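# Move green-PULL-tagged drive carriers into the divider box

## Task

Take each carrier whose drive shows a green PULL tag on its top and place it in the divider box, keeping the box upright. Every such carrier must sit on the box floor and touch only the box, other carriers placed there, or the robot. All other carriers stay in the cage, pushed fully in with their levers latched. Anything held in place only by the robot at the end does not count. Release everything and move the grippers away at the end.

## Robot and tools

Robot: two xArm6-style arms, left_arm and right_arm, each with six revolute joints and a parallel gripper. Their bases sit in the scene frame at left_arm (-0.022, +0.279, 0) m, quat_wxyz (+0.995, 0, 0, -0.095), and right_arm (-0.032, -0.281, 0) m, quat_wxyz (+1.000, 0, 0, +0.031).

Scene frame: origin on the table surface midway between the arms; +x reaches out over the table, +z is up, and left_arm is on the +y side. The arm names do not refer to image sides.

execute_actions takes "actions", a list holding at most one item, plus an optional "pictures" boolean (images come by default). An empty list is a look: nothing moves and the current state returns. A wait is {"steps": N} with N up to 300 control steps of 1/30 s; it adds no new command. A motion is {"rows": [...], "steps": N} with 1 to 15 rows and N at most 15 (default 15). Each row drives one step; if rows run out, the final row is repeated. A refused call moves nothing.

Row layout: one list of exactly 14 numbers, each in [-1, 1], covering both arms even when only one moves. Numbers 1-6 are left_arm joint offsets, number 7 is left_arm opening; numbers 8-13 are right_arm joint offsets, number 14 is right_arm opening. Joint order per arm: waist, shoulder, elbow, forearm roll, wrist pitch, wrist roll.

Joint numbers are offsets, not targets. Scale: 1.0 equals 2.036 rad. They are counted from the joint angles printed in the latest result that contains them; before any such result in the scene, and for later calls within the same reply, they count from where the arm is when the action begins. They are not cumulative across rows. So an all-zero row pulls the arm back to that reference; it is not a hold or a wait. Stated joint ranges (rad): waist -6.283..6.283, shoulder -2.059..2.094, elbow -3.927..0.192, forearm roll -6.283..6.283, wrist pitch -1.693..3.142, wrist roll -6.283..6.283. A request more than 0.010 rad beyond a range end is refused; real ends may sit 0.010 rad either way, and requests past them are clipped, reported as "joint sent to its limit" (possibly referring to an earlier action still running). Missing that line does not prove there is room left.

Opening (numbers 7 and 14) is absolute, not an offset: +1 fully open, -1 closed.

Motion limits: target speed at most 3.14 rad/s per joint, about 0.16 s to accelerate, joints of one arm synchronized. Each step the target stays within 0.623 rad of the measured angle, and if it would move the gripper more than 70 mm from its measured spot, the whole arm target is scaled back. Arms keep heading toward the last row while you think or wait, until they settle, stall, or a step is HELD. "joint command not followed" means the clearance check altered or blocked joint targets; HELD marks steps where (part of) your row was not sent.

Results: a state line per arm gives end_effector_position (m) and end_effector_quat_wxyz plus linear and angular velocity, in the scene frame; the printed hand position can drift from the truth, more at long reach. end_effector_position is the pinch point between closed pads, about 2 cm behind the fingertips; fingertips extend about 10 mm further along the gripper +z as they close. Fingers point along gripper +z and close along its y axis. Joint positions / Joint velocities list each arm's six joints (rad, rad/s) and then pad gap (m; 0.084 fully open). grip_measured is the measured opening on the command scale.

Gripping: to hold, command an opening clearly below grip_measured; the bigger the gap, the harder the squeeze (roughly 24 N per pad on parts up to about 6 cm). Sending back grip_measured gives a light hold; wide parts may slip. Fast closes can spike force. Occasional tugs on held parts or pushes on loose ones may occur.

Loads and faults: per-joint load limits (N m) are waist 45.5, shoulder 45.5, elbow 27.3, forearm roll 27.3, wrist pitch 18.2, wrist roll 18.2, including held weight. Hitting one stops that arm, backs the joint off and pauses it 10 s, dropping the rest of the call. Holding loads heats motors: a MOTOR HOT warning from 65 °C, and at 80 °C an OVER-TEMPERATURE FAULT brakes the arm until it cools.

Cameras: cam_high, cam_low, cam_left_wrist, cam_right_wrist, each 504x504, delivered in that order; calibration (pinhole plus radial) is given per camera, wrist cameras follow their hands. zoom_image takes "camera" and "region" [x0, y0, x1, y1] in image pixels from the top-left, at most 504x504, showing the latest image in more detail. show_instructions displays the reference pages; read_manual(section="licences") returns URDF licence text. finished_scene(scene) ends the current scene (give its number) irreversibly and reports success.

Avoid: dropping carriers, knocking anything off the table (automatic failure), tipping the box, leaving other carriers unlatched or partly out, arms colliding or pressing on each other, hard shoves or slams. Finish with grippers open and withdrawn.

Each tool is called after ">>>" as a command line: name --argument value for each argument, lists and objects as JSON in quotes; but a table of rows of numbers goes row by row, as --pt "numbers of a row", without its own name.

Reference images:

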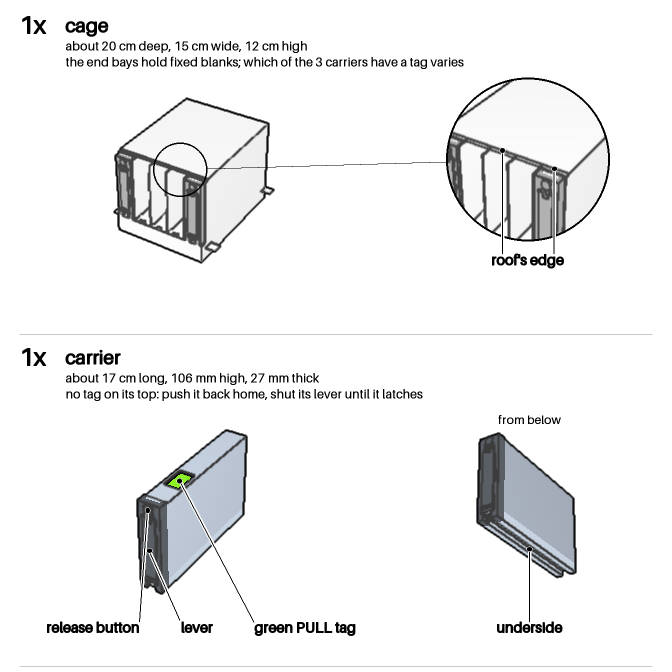

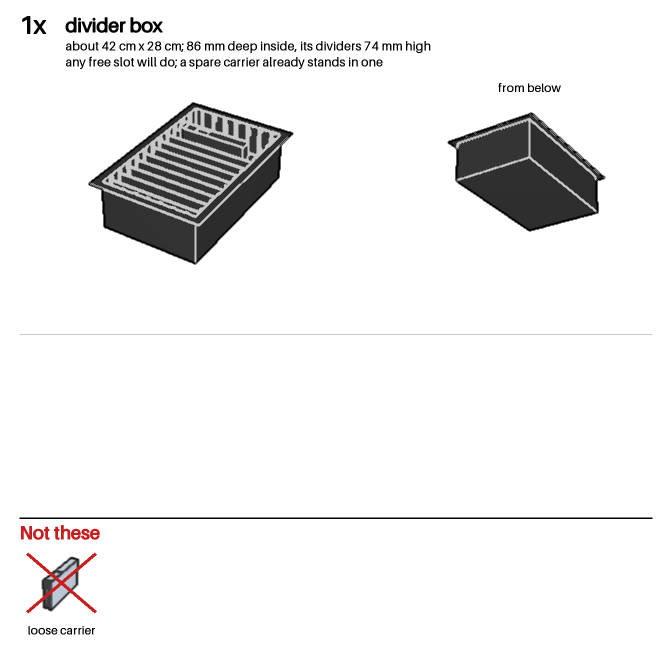

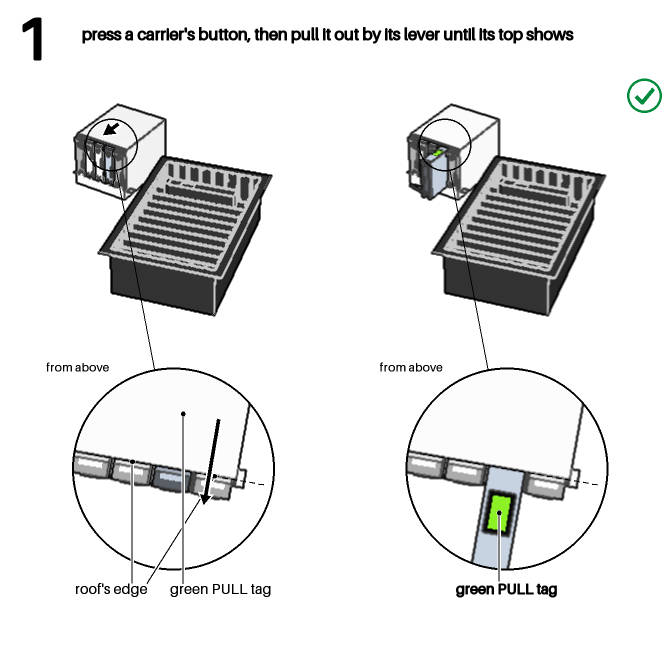

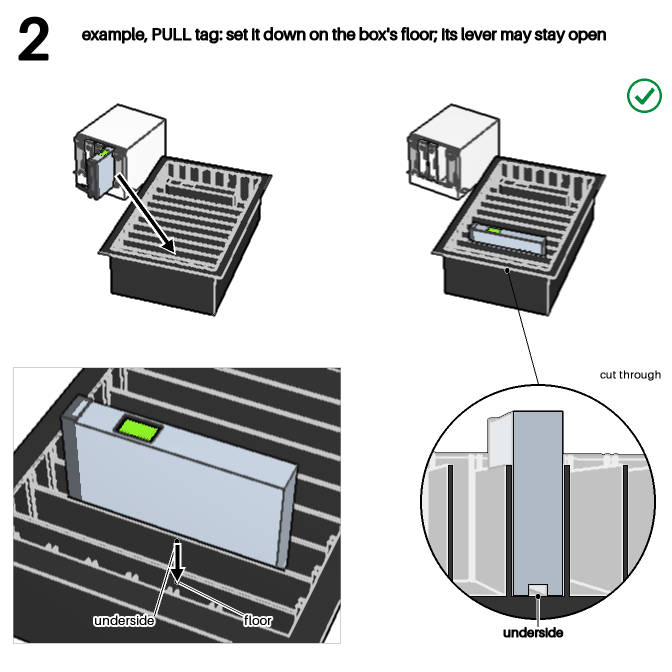

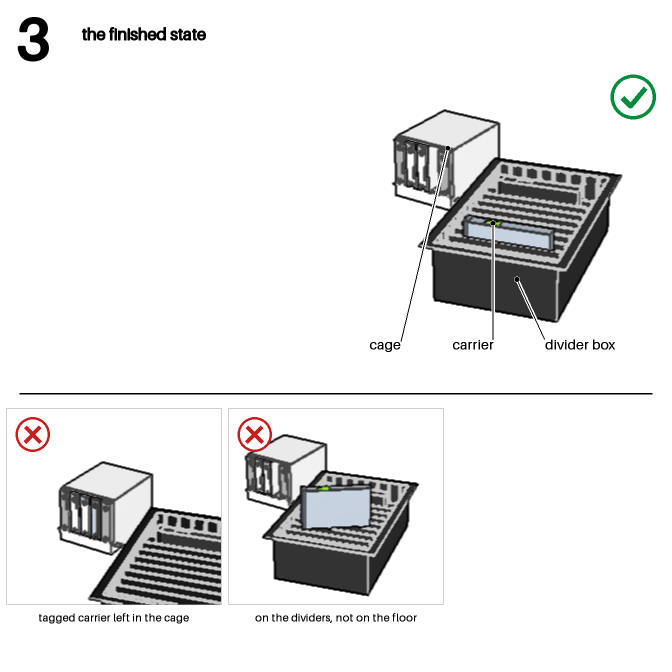

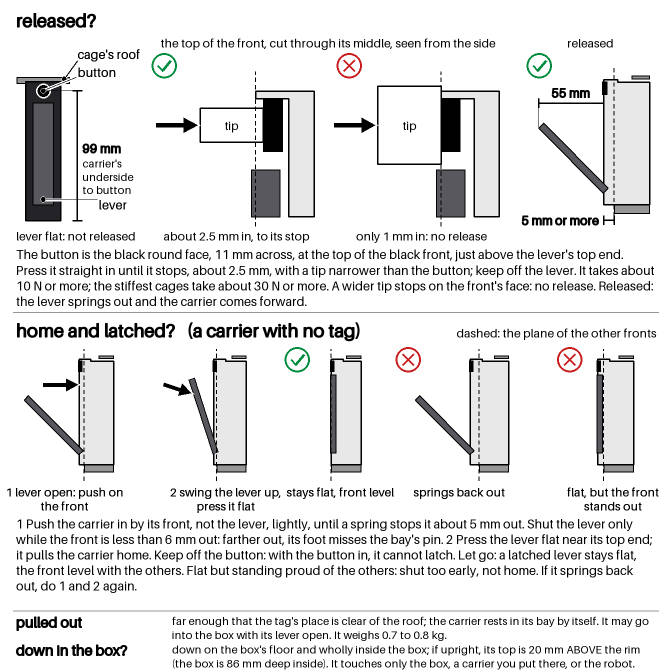

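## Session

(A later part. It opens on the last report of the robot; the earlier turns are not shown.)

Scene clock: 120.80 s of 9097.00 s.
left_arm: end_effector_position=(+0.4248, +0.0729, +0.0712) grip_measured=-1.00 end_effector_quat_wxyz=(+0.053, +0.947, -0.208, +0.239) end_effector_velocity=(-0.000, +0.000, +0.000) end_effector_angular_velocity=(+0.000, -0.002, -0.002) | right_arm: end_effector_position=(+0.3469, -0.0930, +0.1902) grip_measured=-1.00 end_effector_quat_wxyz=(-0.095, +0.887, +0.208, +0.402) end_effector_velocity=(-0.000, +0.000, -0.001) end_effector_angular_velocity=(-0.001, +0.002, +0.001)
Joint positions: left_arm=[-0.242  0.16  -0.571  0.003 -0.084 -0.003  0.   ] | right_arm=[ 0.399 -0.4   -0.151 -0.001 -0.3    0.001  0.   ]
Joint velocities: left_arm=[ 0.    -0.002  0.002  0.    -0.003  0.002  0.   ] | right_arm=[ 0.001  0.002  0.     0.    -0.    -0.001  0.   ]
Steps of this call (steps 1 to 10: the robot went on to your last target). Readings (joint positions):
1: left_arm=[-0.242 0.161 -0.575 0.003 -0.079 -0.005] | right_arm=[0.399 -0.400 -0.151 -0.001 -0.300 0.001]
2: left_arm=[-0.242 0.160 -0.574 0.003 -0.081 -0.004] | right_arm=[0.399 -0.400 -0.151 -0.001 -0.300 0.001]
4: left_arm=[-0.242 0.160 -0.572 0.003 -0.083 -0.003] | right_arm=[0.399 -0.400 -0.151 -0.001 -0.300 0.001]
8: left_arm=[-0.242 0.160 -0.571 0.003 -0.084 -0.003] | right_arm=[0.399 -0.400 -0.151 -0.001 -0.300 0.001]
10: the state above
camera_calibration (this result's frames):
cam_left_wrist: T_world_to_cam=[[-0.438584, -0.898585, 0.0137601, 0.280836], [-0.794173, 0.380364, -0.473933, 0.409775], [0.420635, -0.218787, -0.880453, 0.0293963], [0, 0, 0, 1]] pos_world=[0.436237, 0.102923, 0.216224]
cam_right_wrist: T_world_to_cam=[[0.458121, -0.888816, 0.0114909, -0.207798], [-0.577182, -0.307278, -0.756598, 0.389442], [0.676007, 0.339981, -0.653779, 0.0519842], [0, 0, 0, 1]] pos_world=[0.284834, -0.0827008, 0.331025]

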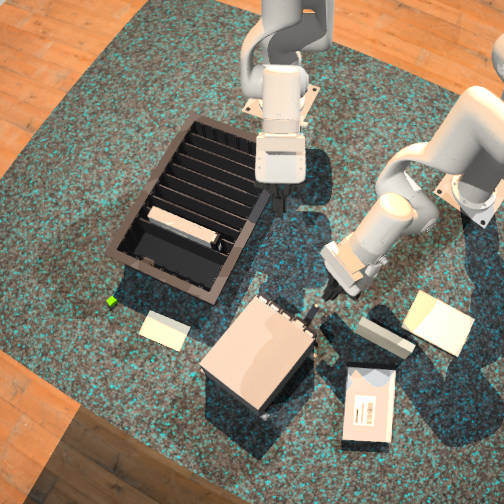

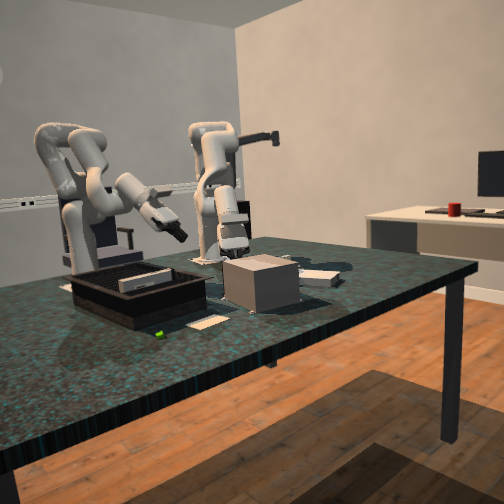

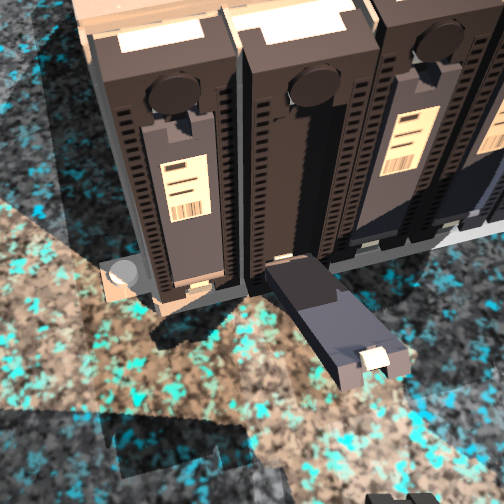

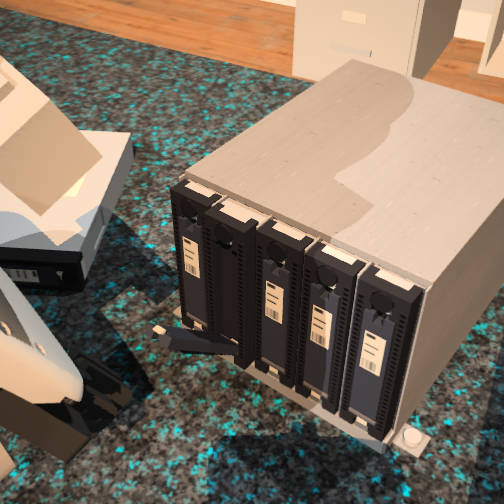

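>>> execute_actions --actions '[{"rows":[[0.0016,0.0068,-0.0144,0,0.0074,0,-1,0,0,0,0,0,0,-1],[0.0032,0.0136,-0.0288,0,0.0148,0,-1,0,0,0,0,0,0,-1],[0.0048,0.0204,-0.0432,0,0.0222,0,-1,0,0,0,0,0,0,-1],[0.0048,0.0204,-0.0432,0,0.0222,0,-1,0,0,0,0,0,0,-1],[0.0064,0.0272,-0.0576,0,0.0296,0,-1,0,0,0,0,0,0,-1],[0.0064,0.0272,-0.0576,0,0.0296,0,-1,0,0,0,0,0,0,-1],[0.0081,0.034,-0.0718,0,0.037,0,-1,0,0,0,0,0,0,-1],[0.0081,0.034,-0.0718,0,0.037,0,-1,0,0,0,0,0,0,-1],[0.0097,0.04,-0.0862,0,0.045,0,-1,0,0,0,0,0,0,-1],[0.0097,0.04,-0.0862,0,0.045,0,-1,0,0,0,0,0,0,-1],[0.0113,0.0455,-0.1005,0,0.0535,0,-1,0,0,0,0,0,0,-1],[0.0113,0.0455,-0.1005,0,0.0535,0,-1,0,0,0,0,0,0,-1],[0.013,0.051,-0.1149,0,0.062,0,-1,0,0,0,0,0,0,-1],[0.013,0.051,-0.1149,0,0.062,0,-1,0,0,0,0,0,0,-1],[0.0146,0.0562,-0.1292,0,0.0708,0,-1,0,0,0,0,0,0,-1]]}]' --pictures false

>>> execute_actions --actions '[{"steps":20}]' --pictures false

>>> execute_actions --actions '[{"rows":[[0.0016,0.0053,-0.0144,0,0.0088,0,-1,0,0,0,0,0,0,-1]]}]'

Scene clock: 136.40 s of 9097.00 s.
left_arm: end_effector_position=(+0.4765, +0.0620, +0.0846) grip_measured=-1.00 end_effector_quat_wxyz=(+0.050, +0.949, -0.198, +0.240) end_effector_velocity=(+0.111, -0.019, +0.036) end_effector_angular_velocity=(+0.003, +0.004, +0.048) | right_arm: end_effector_position=(+0.3469, -0.0930, +0.1902) grip_measured=-1.00 end_effector_quat_wxyz=(-0.095, +0.887, +0.208, +0.402) end_effector_velocity=(-0.000, +0.000, -0.000) end_effector_angular_velocity=(-0.000, +0.001, +0.000)
Joint positions: left_arm=[-0.221  0.248 -0.762  0.003  0.018 -0.003  0.   ] | right_arm=[ 0.399 -0.4   -0.151 -0.001 -0.3    0.001  0.   ]
Joint velocities: left_arm=[ 0.048  0.176 -0.421  0.     0.25   0.     0.   ] | right_arm=[0.001 0.001 0.    0.    0.    0.001 0.   ]
Steps of this call (steps 1 to 15: the robot went on to your last target; steps 16 to 90: nothing new was sent; then 12.10 s passed at rest; steps 91 to 105: all 15 steps of this action). Readings (joint positions):
91: left_arm=[-0.242 0.160 -0.571 0.003 -0.085 -0.003] | right_arm=[0.399 -0.400 -0.151 -0.001 -0.300 0.001]
92: left_arm=[-0.242 0.161 -0.573 0.003 -0.083 -0.003] | right_arm=[0.399 -0.400 -0.151 -0.001 -0.300 0.001]
94: left_arm=[-0.240 0.171 -0.592 0.004 -0.072 -0.003] | right_arm=[0.399 -0.400 -0.151 -0.001 -0.300 0.001]
98: left_arm=[-0.232 0.201 -0.659 0.003 -0.040 -0.003] | right_arm=[0.399 -0.400 -0.151 -0.001 -0.300 0.001]
105: the state above

Scene clock: 137.07 s of 9097.00 s.
left_arm: end_effector_position=(+0.4959, +0.0586, +0.0929) grip_measured=-1.00 end_effector_quat_wxyz=(+0.049, +0.949, -0.194, +0.242) end_effector_velocity=(+0.000, +0.000, +0.000) end_effector_angular_velocity=(+0.000, -0.001, -0.000) | right_arm: end_effector_position=(+0.3469, -0.0930, +0.1902) grip_measured=-1.00 end_effector_quat_wxyz=(-0.095, +0.887, +0.208, +0.402) end_effector_velocity=(+0.000, +0.000, +0.001) end_effector_angular_velocity=(+0.001, -0.001, +0.000)
Joint positions: left_arm=[-0.212  0.274 -0.834  0.003  0.06  -0.003  0.   ] | right_arm=[ 0.399 -0.4   -0.151 -0.001 -0.3    0.001  0.   ]
Joint velocities: left_arm=[ 0.     0.    -0.001 -0.     0.     0.001  0.   ] | right_arm=[ 0.    -0.001 -0.    -0.    -0.     0.     0.   ]
Steps of this call (steps 1 to 20: the robot went on to your last target). Readings (joint positions):
1: left_arm=[-0.219 0.254 -0.776 0.003 0.027 -0.003] | right_arm=[0.399 -0.400 -0.151 -0.001 -0.300 0.001]
2: left_arm=[-0.217 0.259 -0.791 0.003 0.036 -0.003] | right_arm=[0.399 -0.400 -0.151 -0.001 -0.300 0.001]
4: left_arm=[-0.215 0.268 -0.814 0.003 0.048 -0.003] | right_arm=[0.399 -0.400 -0.151 -0.001 -0.300 0.001]
8: left_arm=[-0.213 0.273 -0.829 0.003 0.057 -0.003] | right_arm=[0.399 -0.400 -0.151 -0.001 -0.300 0.001]
20: the state above

Scene clock: 137.57 s of 9097.00 s.
left_arm: end_effector_position=(+0.5035, +0.0574, +0.0964) grip_measured=-1.00 end_effector_quat_wxyz=(+0.049, +0.950, -0.192, +0.243) end_effector_velocity=(-0.000, -0.000, -0.001) end_effector_angular_velocity=(+0.001, +0.003, +0.000) | right_arm: end_effector_position=(+0.3469, -0.0930, +0.1902) grip_measured=-1.00 end_effector_quat_wxyz=(-0.095, +0.887, +0.208, +0.402) end_effector_velocity=(-0.000, -0.000, -0.001) end_effector_angular_velocity=(-0.001, +0.002, -0.001)
Joint positions: left_arm=[-0.209  0.285 -0.863  0.003  0.077 -0.003  0.   ] | right_arm=[ 0.399 -0.4   -0.151 -0.001 -0.3    0.001  0.   ]
Joint velocities: left_arm=[-0.     0.003 -0.002 -0.     0.002 -0.     0.   ] | right_arm=[-0.     0.003 -0.     0.002  0.    -0.001  0.   ]
Steps of this call (steps 1 to 15: all 15 steps of this action). Readings (joint positions):
1: left_arm=[-0.212 0.274 -0.834 0.003 0.060 -0.003] | right_arm=[0.399 -0.400 -0.151 -0.001 -0.300 0.001]
2: left_arm=[-0.212 0.275 -0.836 0.003 0.062 -0.003] | right_arm=[0.399 -0.400 -0.151 -0.001 -0.300 0.001]
4: left_arm=[-0.211 0.280 -0.848 0.003 0.069 -0.003] | right_arm=[0.399 -0.400 -0.151 -0.001 -0.300 0.001]
8: left_arm=[-0.210 0.284 -0.860 0.003 0.075 -0.003] | right_arm=[0.399 -0.400 -0.151 -0.001 -0.300 0.001]
15: the state above
camera_calibration (this result's frames):
cam_left_wrist: T_world_to_cam=[[-0.408609, -0.912615, 0.0131565, 0.286876], [-0.80395, 0.353057, -0.478555, 0.497046], [0.432091, -0.206119, -0.877959, 0.00830745], [0, 0, 0, 1]] pos_world=[0.513231, 0.0880334, 0.241383]
cam_right_wrist: T_world_to_cam=[[0.458121, -0.888816, 0.0114909, -0.207798], [-0.577182, -0.307277, -0.756598, 0.389442], [0.676007, 0.339981, -0.653779, 0.0519842], [0, 0, 0, 1]] pos_world=[0.284834, -0.0827008, 0.331025]

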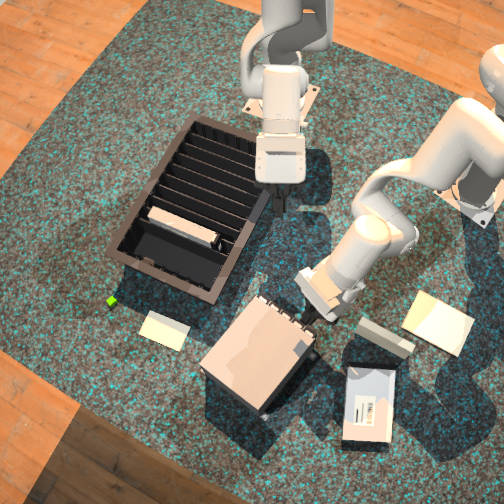

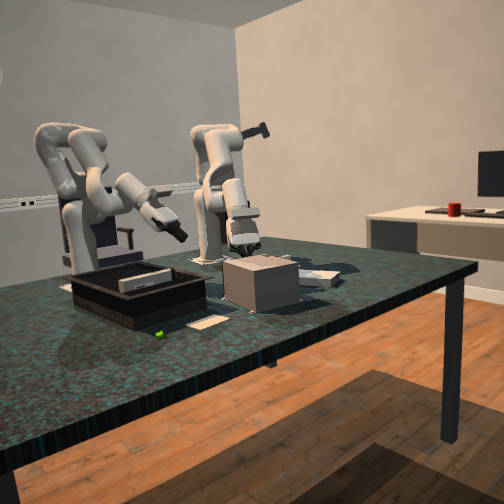

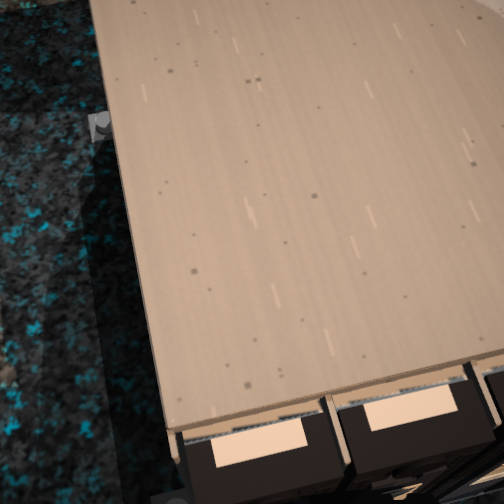

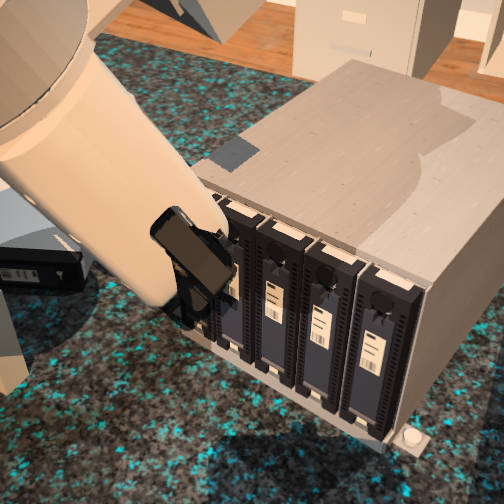

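>>> execute_actions --actions '[{"rows":[[0.0006,0.0051,-0.0078,0,0.0027,0,-1,0,0,0,0,0,0,-1]]}]' --pictures false

>>> execute_actions --actions '[{"rows":[[0,-0.038,0.058,0,-0.02,0,-1,0,0,0,0,0,0,-1]]}]'

Scene clock: 146.20 s of 9097.00 s.
left_arm: end_effector_position=(+0.5061, +0.0566, +0.0951) grip_measured=-1.00 end_effector_quat_wxyz=(+0.048, +0.950, -0.192, +0.241) end_effector_velocity=(+0.002, +0.000, +0.000) end_effector_angular_velocity=(-0.001, -0.002, +0.002) | right_arm: end_effector_position=(+0.3469, -0.0930, +0.1902) grip_measured=-1.00 end_effector_quat_wxyz=(-0.095, +0.887, +0.208, +0.402) end_effector_velocity=(+0.000, -0.000, -0.000) end_effector_angular_velocity=(+0.001, +0.001, -0.002)
Joint positions: left_arm=[-0.209  0.295 -0.876  0.004  0.084 -0.003  0.   ] | right_arm=[ 0.399 -0.4   -0.151 -0.001 -0.3    0.001  0.   ]
Joint velocities: left_arm=[ 0.001  0.002 -0.004 -0.    -0.001 -0.     0.   ] | right_arm=[-0.001  0.001 -0.001  0.002 -0.     0.001  0.   ]
Steps of this call (steps 1 to 15: the robot went on to your last target; steps 16 to 90: nothing new was sent; then 5.13 s passed at rest; steps 91 to 105: all 15 steps of this action). Readings (joint positions):
91: left_arm=[-0.209 0.285 -0.863 0.003 0.078 -0.003] | right_arm=[0.399 -0.400 -0.151 -0.001 -0.300 0.001]
92: left_arm=[-0.209 0.286 -0.865 0.003 0.078 -0.003] | right_arm=[0.399 -0.400 -0.151 -0.001 -0.300 0.001]
94: left_arm=[-0.209 0.290 -0.869 0.004 0.081 -0.003] | right_arm=[0.399 -0.400 -0.151 -0.001 -0.300 0.001]
98: left_arm=[-0.209 0.294 -0.874 0.004 0.084 -0.003] | right_arm=[0.399 -0.400 -0.151 -0.001 -0.300 0.001]
105: the state above

Scene clock: 146.70 s of 9097.00 s.
left_arm: end_effector_position=(+0.4792, +0.0682, +0.0953) grip_measured=-1.00 end_effector_quat_wxyz=(+0.049, +0.950, -0.192, +0.242) end_effector_velocity=(-0.007, +0.001, -0.003) end_effector_angular_velocity=(+0.004, +0.009, -0.003) | right_arm: end_effector_position=(+0.3469, -0.0930, +0.1902) grip_measured=-1.00 end_effector_quat_wxyz=(-0.095, +0.887, +0.208, +0.402) end_effector_velocity=(+0.000, -0.000, +0.000) end_effector_angular_velocity=(+0.001, -0.000, -0.002)
Joint positions: left_arm=[-0.208  0.219 -0.761  0.003  0.043 -0.003  0.   ] | right_arm=[ 0.399 -0.4   -0.151 -0.001 -0.3    0.001  0.   ]
Joint velocities: left_arm=[-0.003 -0.01   0.02   0.     0.     0.     0.   ] | right_arm=[-0.    -0.002  0.     0.001  0.     0.001  0.   ]
Steps of this call (steps 1 to 15: all 15 steps of this action). Readings (joint positions):
1: left_arm=[-0.209 0.295 -0.876 0.004 0.084 -0.003] | right_arm=[0.399 -0.400 -0.151 -0.001 -0.300 0.001]
2: left_arm=[-0.209 0.294 -0.874 0.004 0.083 -0.003] | right_arm=[0.399 -0.400 -0.151 -0.001 -0.300 0.001]
4: left_arm=[-0.208 0.275 -0.847 0.003 0.069 -0.003] | right_arm=[0.399 -0.400 -0.151 -0.001 -0.300 0.001]
8: left_arm=[-0.207 0.228 -0.781 0.003 0.046 -0.003] | right_arm=[0.399 -0.400 -0.151 -0.001 -0.300 0.001]
15: the state above
camera_calibration (this result's frames):
cam_left_wrist: T_world_to_cam=[[-0.407859, -0.912948, 0.0132641, 0.286427], [-0.804999, 0.352702, -0.477051, 0.473543], [0.430844, -0.205247, -0.878776, 0.020717], [0, 0, 0, 1]] pos_world=[0.489098, 0.0987257, 0.24031]
cam_right_wrist: T_world_to_cam=[[0.458121, -0.888816, 0.011491, -0.207798], [-0.577182, -0.307278, -0.756598, 0.389442], [0.676007, 0.339981, -0.653779, 0.0519842], [0, 0, 0, 1]] pos_world=[0.284834, -0.0827008, 0.331025]

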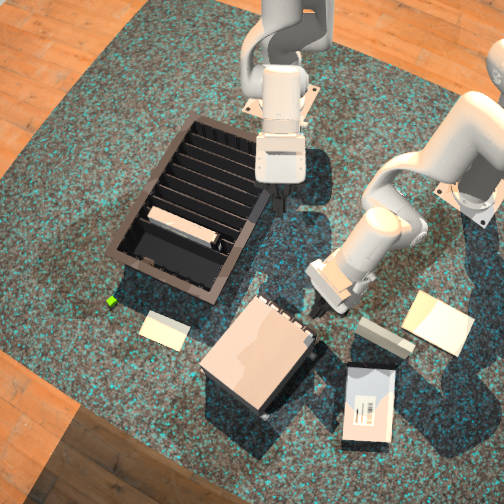

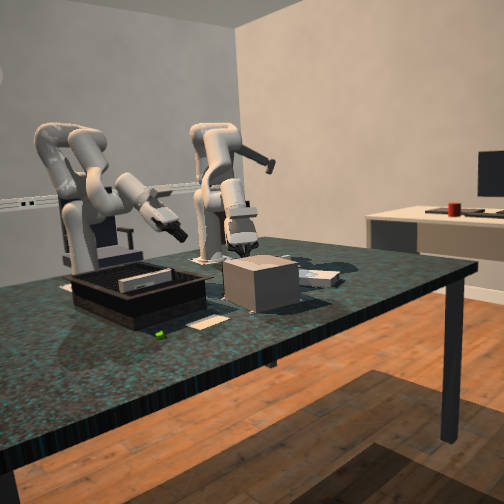

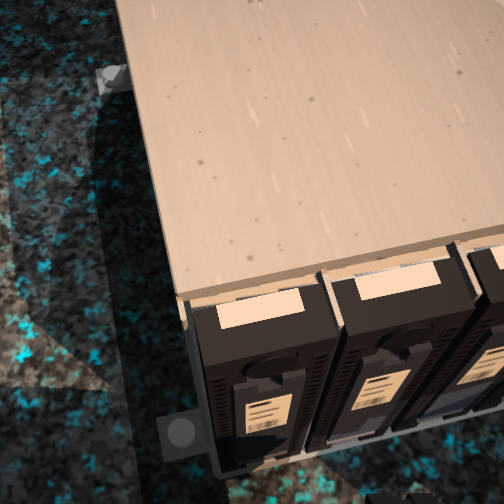

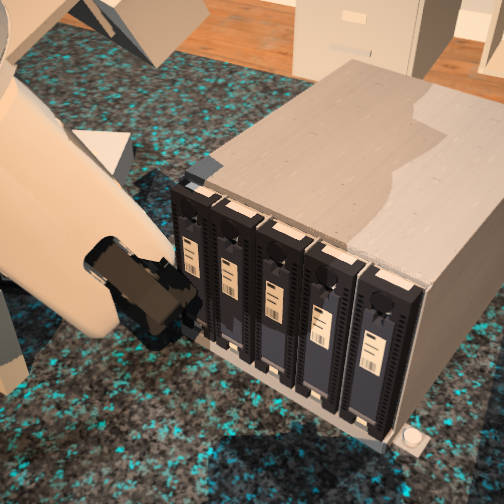

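Latched. Next button.

>>> execute_actions --actions '[{"rows":[[-0.0454,0.0349,0.0462,0,-0.2284,0.0015,0,0,0,0,0,0,0,-1]]}]' --pictures false

>>> execute_actions --actions '[{"steps":15}]'

Scene clock: 151.30 s of 9097.00 s.
left_arm: end_effector_position=(+0.4752, +0.0142, +0.1128) grip_measured=-0.01 end_effector_quat_wxyz=(+0.093, +0.895, -0.225, +0.374) end_effector_velocity=(+0.007, -0.013, +0.023) end_effector_angular_velocity=(-0.056, -0.104, -0.014) | right_arm: end_effector_position=(+0.3469, -0.0930, +0.1902) grip_measured=-1.00 end_effector_quat_wxyz=(-0.095, +0.887, +0.208, +0.402) end_effector_velocity=(-0.000, +0.000, -0.000) end_effector_angular_velocity=(+0.001, +0.001, -0.000)
Joint positions: left_arm=[-0.299  0.288 -0.669  0.003 -0.41   0.     0.044] | right_arm=[ 0.399 -0.4   -0.151 -0.001 -0.3    0.001  0.   ]
Joint velocities: left_arm=[-0.015  0.009  0.008 -0.002 -0.136  0.001  0.   ] | right_arm=[ 0.    -0.     0.001 -0.    -0.     0.001  0.   ]
Steps of this call (steps 1 to 15: the robot went on to your last target; steps 16 to 90: nothing new was sent; then 1.10 s passed at rest; steps 91 to 105: all 15 steps of this action). Readings (joint positions):
91: left_arm=[-0.209 0.218 -0.758 0.004 0.043 -0.003] | right_arm=[0.399 -0.400 -0.151 -0.001 -0.300 0.001]
92: left_arm=[-0.209 0.218 -0.757 0.004 0.040 -0.003] | right_arm=[0.399 -0.400 -0.151 -0.001 -0.300 0.001]
94: left_arm=[-0.216 0.224 -0.751 0.003 -0.002 -0.003] | right_arm=[0.399 -0.400 -0.151 -0.001 -0.300 0.001]
98: left_arm=[-0.265 0.261 -0.703 0.004 -0.239 -0.001] | right_arm=[0.399 -0.400 -0.151 -0.001 -0.300 0.001]
105: the state above

Scene clock: 151.80 s of 9097.00 s.
left_arm: end_effector_position=(+0.4749, +0.0132, +0.1135) grip_measured=-0.01 end_effector_quat_wxyz=(+0.094, +0.893, -0.226, +0.377) end_effector_velocity=(-0.000, -0.000, -0.000) end_effector_angular_velocity=(-0.000, +0.000, -0.000) | right_arm: end_effector_position=(+0.3469, -0.0930, +0.1902) grip_measured=-1.00 end_effector_quat_wxyz=(-0.095, +0.887, +0.208, +0.402) end_effector_velocity=(-0.000, +0.000, -0.000) end_effector_angular_velocity=(+0.001, +0.001, -0.001)
Joint positions: left_arm=[-0.301  0.29  -0.667  0.003 -0.422  0.     0.044] | right_arm=[ 0.399 -0.4   -0.151 -0.001 -0.3    0.001  0.   ]
Joint velocities: left_arm=[-0.     0.     0.001 -0.    -0.001 -0.    -0.   ] | right_arm=[ 0.     0.001 -0.     0.    -0.     0.002  0.   ]
Steps of this call (steps 1 to 15: the robot went on to your last target). Readings (joint positions):
1: left_arm=[-0.299 0.288 -0.669 0.003 -0.414 0.000] | right_arm=[0.399 -0.400 -0.151 -0.001 -0.300 0.001]
2: left_arm=[-0.299 0.288 -0.668 0.003 -0.416 0.000] | right_arm=[0.399 -0.400 -0.151 -0.001 -0.300 0.001]
4: left_arm=[-0.300 0.289 -0.668 0.003 -0.419 0.000] | right_arm=[0.399 -0.400 -0.151 -0.001 -0.300 0.001]
8: left_arm=[-0.300 0.289 -0.667 0.003 -0.421 0.000] | right_arm=[0.399 -0.400 -0.151 -0.001 -0.300 0.001]
15: the state above
camera_calibration (this result's frames):
cam_left_wrist: T_world_to_cam=[[-0.495536, -0.86857, 0.0053807, 0.276164], [-0.608823, 0.342914, -0.715363, 0.432214], [0.619498, -0.357764, -0.698732, -0.0806821], [0, 0, 0, 1]] pos_world=[0.449973, 0.0627908, 0.251329]
cam_right_wrist: T_world_to_cam=[[0.458121, -0.888816, 0.0114908, -0.207798], [-0.577182, -0.307277, -0.756598, 0.389442], [0.676007, 0.339981, -0.653779, 0.0519842], [0, 0, 0, 1]] pos_world=[0.284834, -0.0827007, 0.331026]

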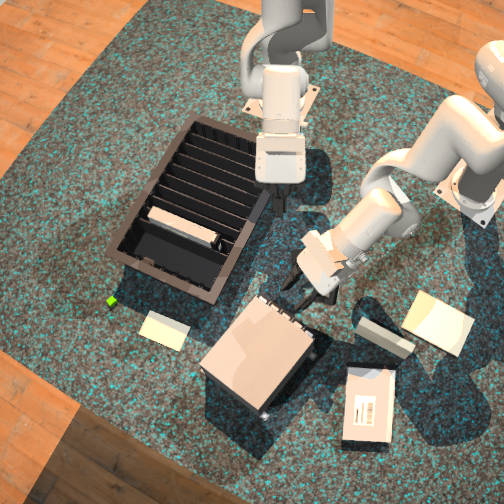

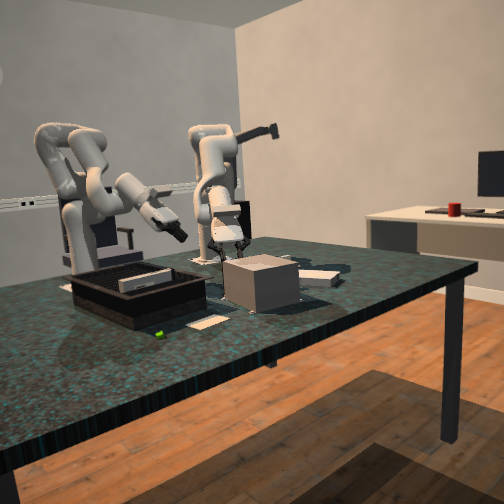

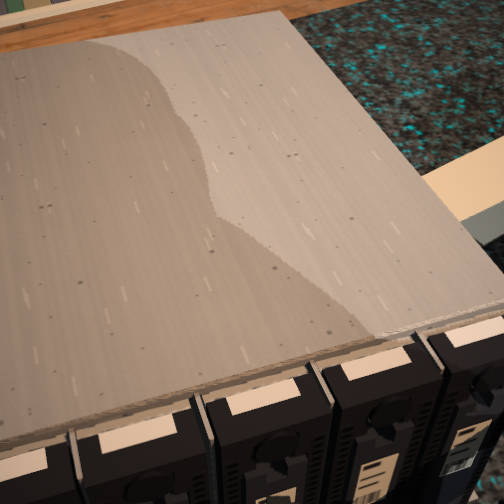

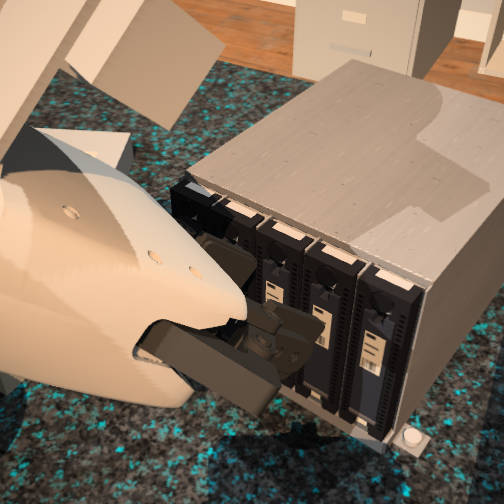

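>>> execute_actions --actions '[{"rows":[[0.0004,0.0132,-0.0218,0,0.0086,0,0,0,0,0,0,0,0,-1]]}]' --pictures false

>>> execute_actions --actions '[{"rows":[[0,0.0056,-0.0094,0,0.0036,0,0,0,0,0,0,0,0,-1]]}]' --pictures false

>>> execute_actions --actions '[{"steps":10}]' --pictures false

>>> execute_actions --actions '[{"rows":[[0,-0.012,0.02,0,-0.008,0,0,0,0,0,0,0,0,-1],[0,-0.012,0.02,0,-0.008,0,0,0,0,0,0,0,0,-1],[0,-0.012,0.02,0,-0.008,0,0,0,0,0,0,0,0,-1],[0,-0.012,0.02,0,-0.008,0,0,0,0,0,0,0,0,-1],[0,-0.012,0.02,0,-0.008,0,0,0,0,0,0,0,0,-1],[0,-0.012,0.02,0,-0.008,0,0,0,0,0,0,0,0,-1],[0,-0.14,0.082,0,0.058,0,0,-0.05,0,0,0,0,0,-1]]}]' --pictures false

>>> execute_actions --actions '[{"steps":20}]'

Scene clock: 158.97 s of 9097.00 s.
left_arm: end_effector_position=(+0.4855, +0.0080, +0.1134) grip_measured=-0.01 end_effector_quat_wxyz=(+0.094, +0.893, -0.225, +0.377) end_effector_velocity=(+0.001, -0.001, -0.001) end_effector_angular_velocity=(+0.000, +0.002, +0.000) | right_arm: end_effector_position=(+0.3469, -0.0930, +0.1902) grip_measured=-1.00 end_effector_quat_wxyz=(-0.095, +0.887, +0.208, +0.402) end_effector_velocity=(+0.000, -0.000, -0.000) end_effector_angular_velocity=(+0.001, +0.001, -0.002)
Joint positions: left_arm=[-0.3    0.316 -0.711  0.003 -0.404  0.     0.044] | right_arm=[ 0.399 -0.4   -0.151 -0.001 -0.3    0.001  0.   ]
Joint velocities: left_arm=[-0.     0.005 -0.005  0.     0.001 -0.001 -0.   ] | right_arm=[-0.     0.001 -0.001  0.     0.     0.002  0.   ]
Steps of this call (steps 1 to 15: the robot went on to your last target; steps 16 to 90: nothing new was sent; then 3.67 s passed at rest; steps 91 to 105: all 15 steps of this action). Readings (joint positions):
91: left_arm=[-0.301 0.290 -0.667 0.003 -0.422 0.000] | right_arm=[0.399 -0.400 -0.151 -0.001 -0.300 0.001]
92: left_arm=[-0.301 0.291 -0.669 0.004 -0.420 0.000] | right_arm=[0.399 -0.400 -0.151 -0.001 -0.300 0.001]
94: left_arm=[-0.300 0.302 -0.687 0.004 -0.413 0.000] | right_arm=[0.399 -0.400 -0.151 -0.001 -0.300 0.001]
98: left_arm=[-0.300 0.314 -0.707 0.003 -0.406 0.000] | right_arm=[0.399 -0.400 -0.151 -0.001 -0.300 0.001]
105: the state above

Scene clock: 159.47 s of 9097.00 s.
left_arm: end_effector_position=(+0.4891, +0.0057, +0.1124) grip_measured=-0.01 end_effector_quat_wxyz=(+0.094, +0.894, -0.226, +0.376) end_effector_velocity=(-0.000, -0.004, +0.001) end_effector_angular_velocity=(-0.001, -0.003, -0.007) | right_arm: end_effector_position=(+0.3469, -0.0930, +0.1902) grip_measured=-1.00 end_effector_quat_wxyz=(-0.095, +0.887, +0.208, +0.402) end_effector_velocity=(-0.000, +0.000, +0.000) end_effector_angular_velocity=(-0.001, -0.001, +0.001)
Joint positions: left_arm=[-0.3    0.328 -0.728  0.004 -0.396  0.     0.044] | right_arm=[ 0.399 -0.4   -0.151 -0.001 -0.3    0.001  0.   ]
Joint velocities: left_arm=[-0.005  0.    -0.004  0.002  0.    -0.     0.   ] | right_arm=[ 0.    -0.001  0.    -0.     0.    -0.001  0.   ]
Steps of this call (steps 1 to 15: all 15 steps of this action). Readings (joint positions):
1: left_arm=[-0.300 0.316 -0.711 0.003 -0.404 0.000] | right_arm=[0.399 -0.400 -0.151 -0.001 -0.300 0.001]
2: left_arm=[-0.300 0.317 -0.713 0.003 -0.403 0.000] | right_arm=[0.399 -0.400 -0.151 -0.001 -0.300 0.001]
4: left_arm=[-0.300 0.322 -0.719 0.004 -0.400 -0.000] | right_arm=[0.399 -0.400 -0.151 -0.001 -0.300 0.001]
8: left_arm=[-0.300 0.326 -0.725 0.003 -0.397 -0.000] | right_arm=[0.399 -0.400 -0.151 -0.001 -0.300 0.001]
15: the state above

Scene clock: 159.80 s of 9097.00 s.
left_arm: end_effector_position=(+0.4894, +0.0057, +0.1126) grip_measured=-0.01 end_effector_quat_wxyz=(+0.094, +0.894, -0.225, +0.377) end_effector_velocity=(+0.001, +0.000, +0.000) end_effector_angular_velocity=(-0.001, -0.001, +0.001) | right_arm: end_effector_position=(+0.3469, -0.0930, +0.1902) grip_measured=-1.00 end_effector_quat_wxyz=(-0.095, +0.887, +0.208, +0.402) end_effector_velocity=(-0.001, +0.000, -0.001) end_effector_angular_velocity=(-0.001, +0.002, +0.001)
Joint positions: left_arm=[-0.3    0.328 -0.729  0.004 -0.396  0.     0.044] | right_arm=[ 0.399 -0.4   -0.151 -0.001 -0.3    0.001  0.   ]
Joint velocities: left_arm=[ 0.001  0.001 -0.001 -0.    -0.001 -0.001 -0.   ] | right_arm=[ 0.001  0.002  0.001 -0.001 -0.     0.001  0.   ]
Steps of this call (steps 1 to 10: the robot went on to your last target). Readings (joint positions):
1: left_arm=[-0.300 0.328 -0.728 0.004 -0.396 0.000] | right_arm=[0.399 -0.400 -0.151 -0.001 -0.300 0.001]
2: left_arm=[-0.300 0.328 -0.728 0.004 -0.396 0.000] | right_arm=[0.399 -0.400 -0.151 -0.001 -0.300 0.001]
4: left_arm=[-0.300 0.328 -0.728 0.004 -0.396 0.000] | right_arm=[0.399 -0.400 -0.151 -0.001 -0.300 0.001]
8: left_arm=[-0.300 0.328 -0.729 0.004 -0.396 0.000] | right_arm=[0.399 -0.400 -0.151 -0.001 -0.300 0.001]
10: the state above

Scene clock: 160.30 s of 9097.00 s.
left_arm: end_effector_position=(+0.4577, +0.0230, +0.1665) grip_measured=-0.01 end_effector_quat_wxyz=(+0.095, +0.891, -0.225, +0.382) end_effector_velocity=(-0.061, +0.032, +0.105) end_effector_angular_velocity=(-0.009, -0.015, -0.000) | right_arm: end_effector_position=(+0.3628, -0.1292, +0.1902) grip_measured=-1.00 end_effector_quat_wxyz=(-0.076, +0.896, +0.166, +0.406) end_effector_velocity=(+0.016, -0.040, -0.000) end_effector_angular_velocity=(-0.003, -0.000, -0.100)
Joint positions: left_arm=[-0.3    0.077 -0.586  0.004 -0.301  0.     0.044] | right_arm=[ 0.306 -0.4   -0.151 -0.001 -0.3    0.001  0.   ]
Joint velocities: left_arm=[-0.002 -0.504  0.235  0.     0.251 -0.002 -0.   ] | right_arm=[-0.104  0.001 -0.    -0.005 -0.     0.     0.   ]
Steps of this call (steps 1 to 15: all 15 steps of this action). Readings (joint positions):
1: left_arm=[-0.300 0.328 -0.729 0.004 -0.397 0.000] | right_arm=[0.399 -0.400 -0.151 -0.001 -0.300 0.001]
2: left_arm=[-0.300 0.326 -0.726 0.004 -0.398 0.000] | right_arm=[0.399 -0.400 -0.151 -0.001 -0.300 0.001]
4: left_arm=[-0.300 0.317 -0.711 0.004 -0.404 0.000] | right_arm=[0.399 -0.400 -0.151 -0.001 -0.300 0.001]
8: left_arm=[-0.299 0.302 -0.696 0.003 -0.410 0.000] | right_arm=[0.396 -0.400 -0.151 -0.001 -0.300 0.001]
15: the state above

Scene clock: 160.97 s of 9097.00 s.
left_arm: end_effector_position=(+0.4502, +0.0267, +0.1685) grip_measured=-0.01 end_effector_quat_wxyz=(+0.094, +0.894, -0.225, +0.376) end_effector_velocity=(+0.000, -0.000, +0.000) end_effector_angular_velocity=(-0.000, -0.000, -0.000) | right_arm: end_effector_position=(+0.3641, -0.1324, +0.1902) grip_measured=-1.00 end_effector_quat_wxyz=(-0.074, +0.896, +0.163, +0.406) end_effector_velocity=(+0.000, -0.000, -0.000) end_effector_angular_velocity=(+0.001, +0.001, -0.001)
Joint positions: left_arm=[-0.3    0.043 -0.562  0.004 -0.278  0.     0.044] | right_arm=[ 0.298 -0.4   -0.151 -0.001 -0.3    0.001  0.   ]
Joint velocities: left_arm=[-0. -0. -0.  0.  0.  0.  0.] | right_arm=[ 0.     0.    -0.     0.001  0.     0.001  0.   ]
Steps of this call (steps 1 to 20: the robot went on to your last target). Readings (joint positions):
1: left_arm=[-0.300 0.064 -0.579 0.004 -0.294 0.000] | right_arm=[0.303 -0.400 -0.151 -0.001 -0.300 0.001]
2: left_arm=[-0.300 0.057 -0.573 0.004 -0.289 0.000] | right_arm=[0.301 -0.400 -0.151 -0.001 -0.300 0.001]
4: left_arm=[-0.300 0.050 -0.566 0.004 -0.283 0.000] | right_arm=[0.300 -0.400 -0.151 -0.001 -0.300 0.001]
8: left_arm=[-0.300 0.046 -0.562 0.004 -0.279 0.000] | right_arm=[0.298 -0.400 -0.151 -0.001 -0.300 0.001]
20: the state above
camera_calibration (this result's frames):
cam_left_wrist: T_world_to_cam=[[-0.495041, -0.868856, 0.00494919, 0.275262], [-0.610021, 0.343499, -0.714061, 0.45215], [0.618716, -0.356508, -0.700066, -0.0216103], [0, 0, 0, 1]] pos_world=[0.425457, 0.0761454, 0.306371]
cam_right_wrist: T_world_to_cam=[[0.365488, -0.930745, 0.0114934, -0.222562], [-0.605403, -0.247074, -0.756599, 0.405472], [0.70704, 0.26957, -0.653779, 0.0331729], [0, 0, 0, 1]] pos_world=[0.303363, -0.115909, 0.331026]

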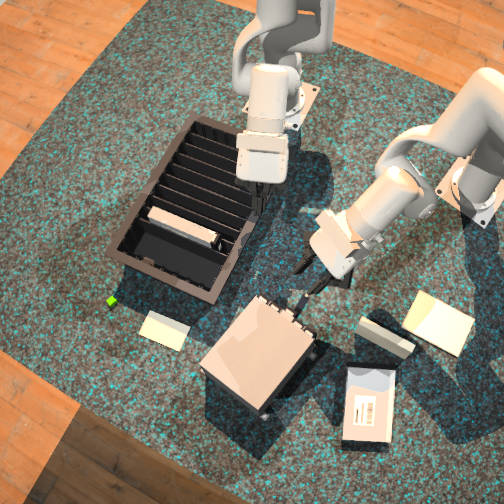

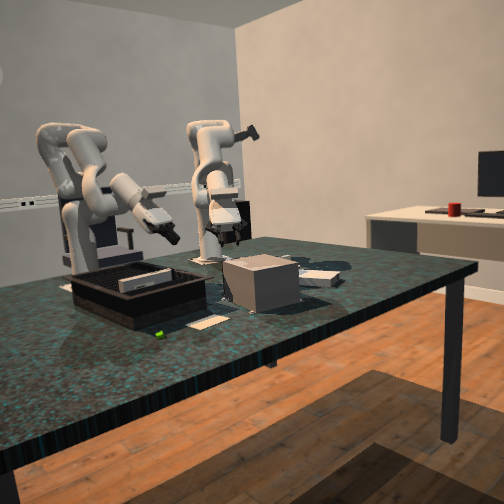

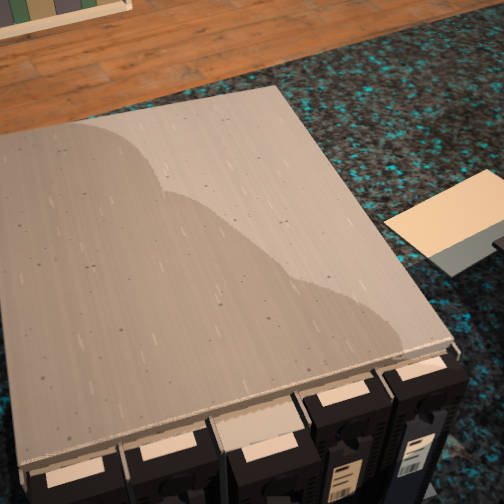

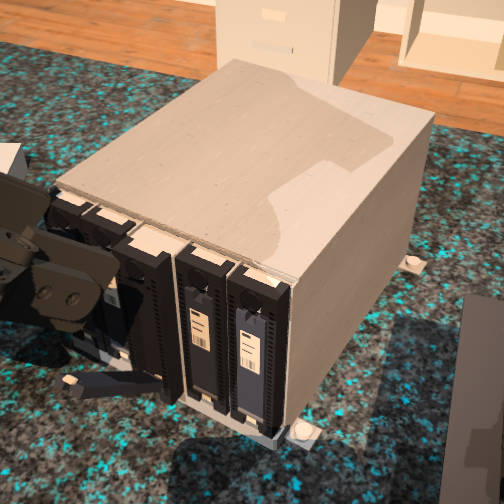

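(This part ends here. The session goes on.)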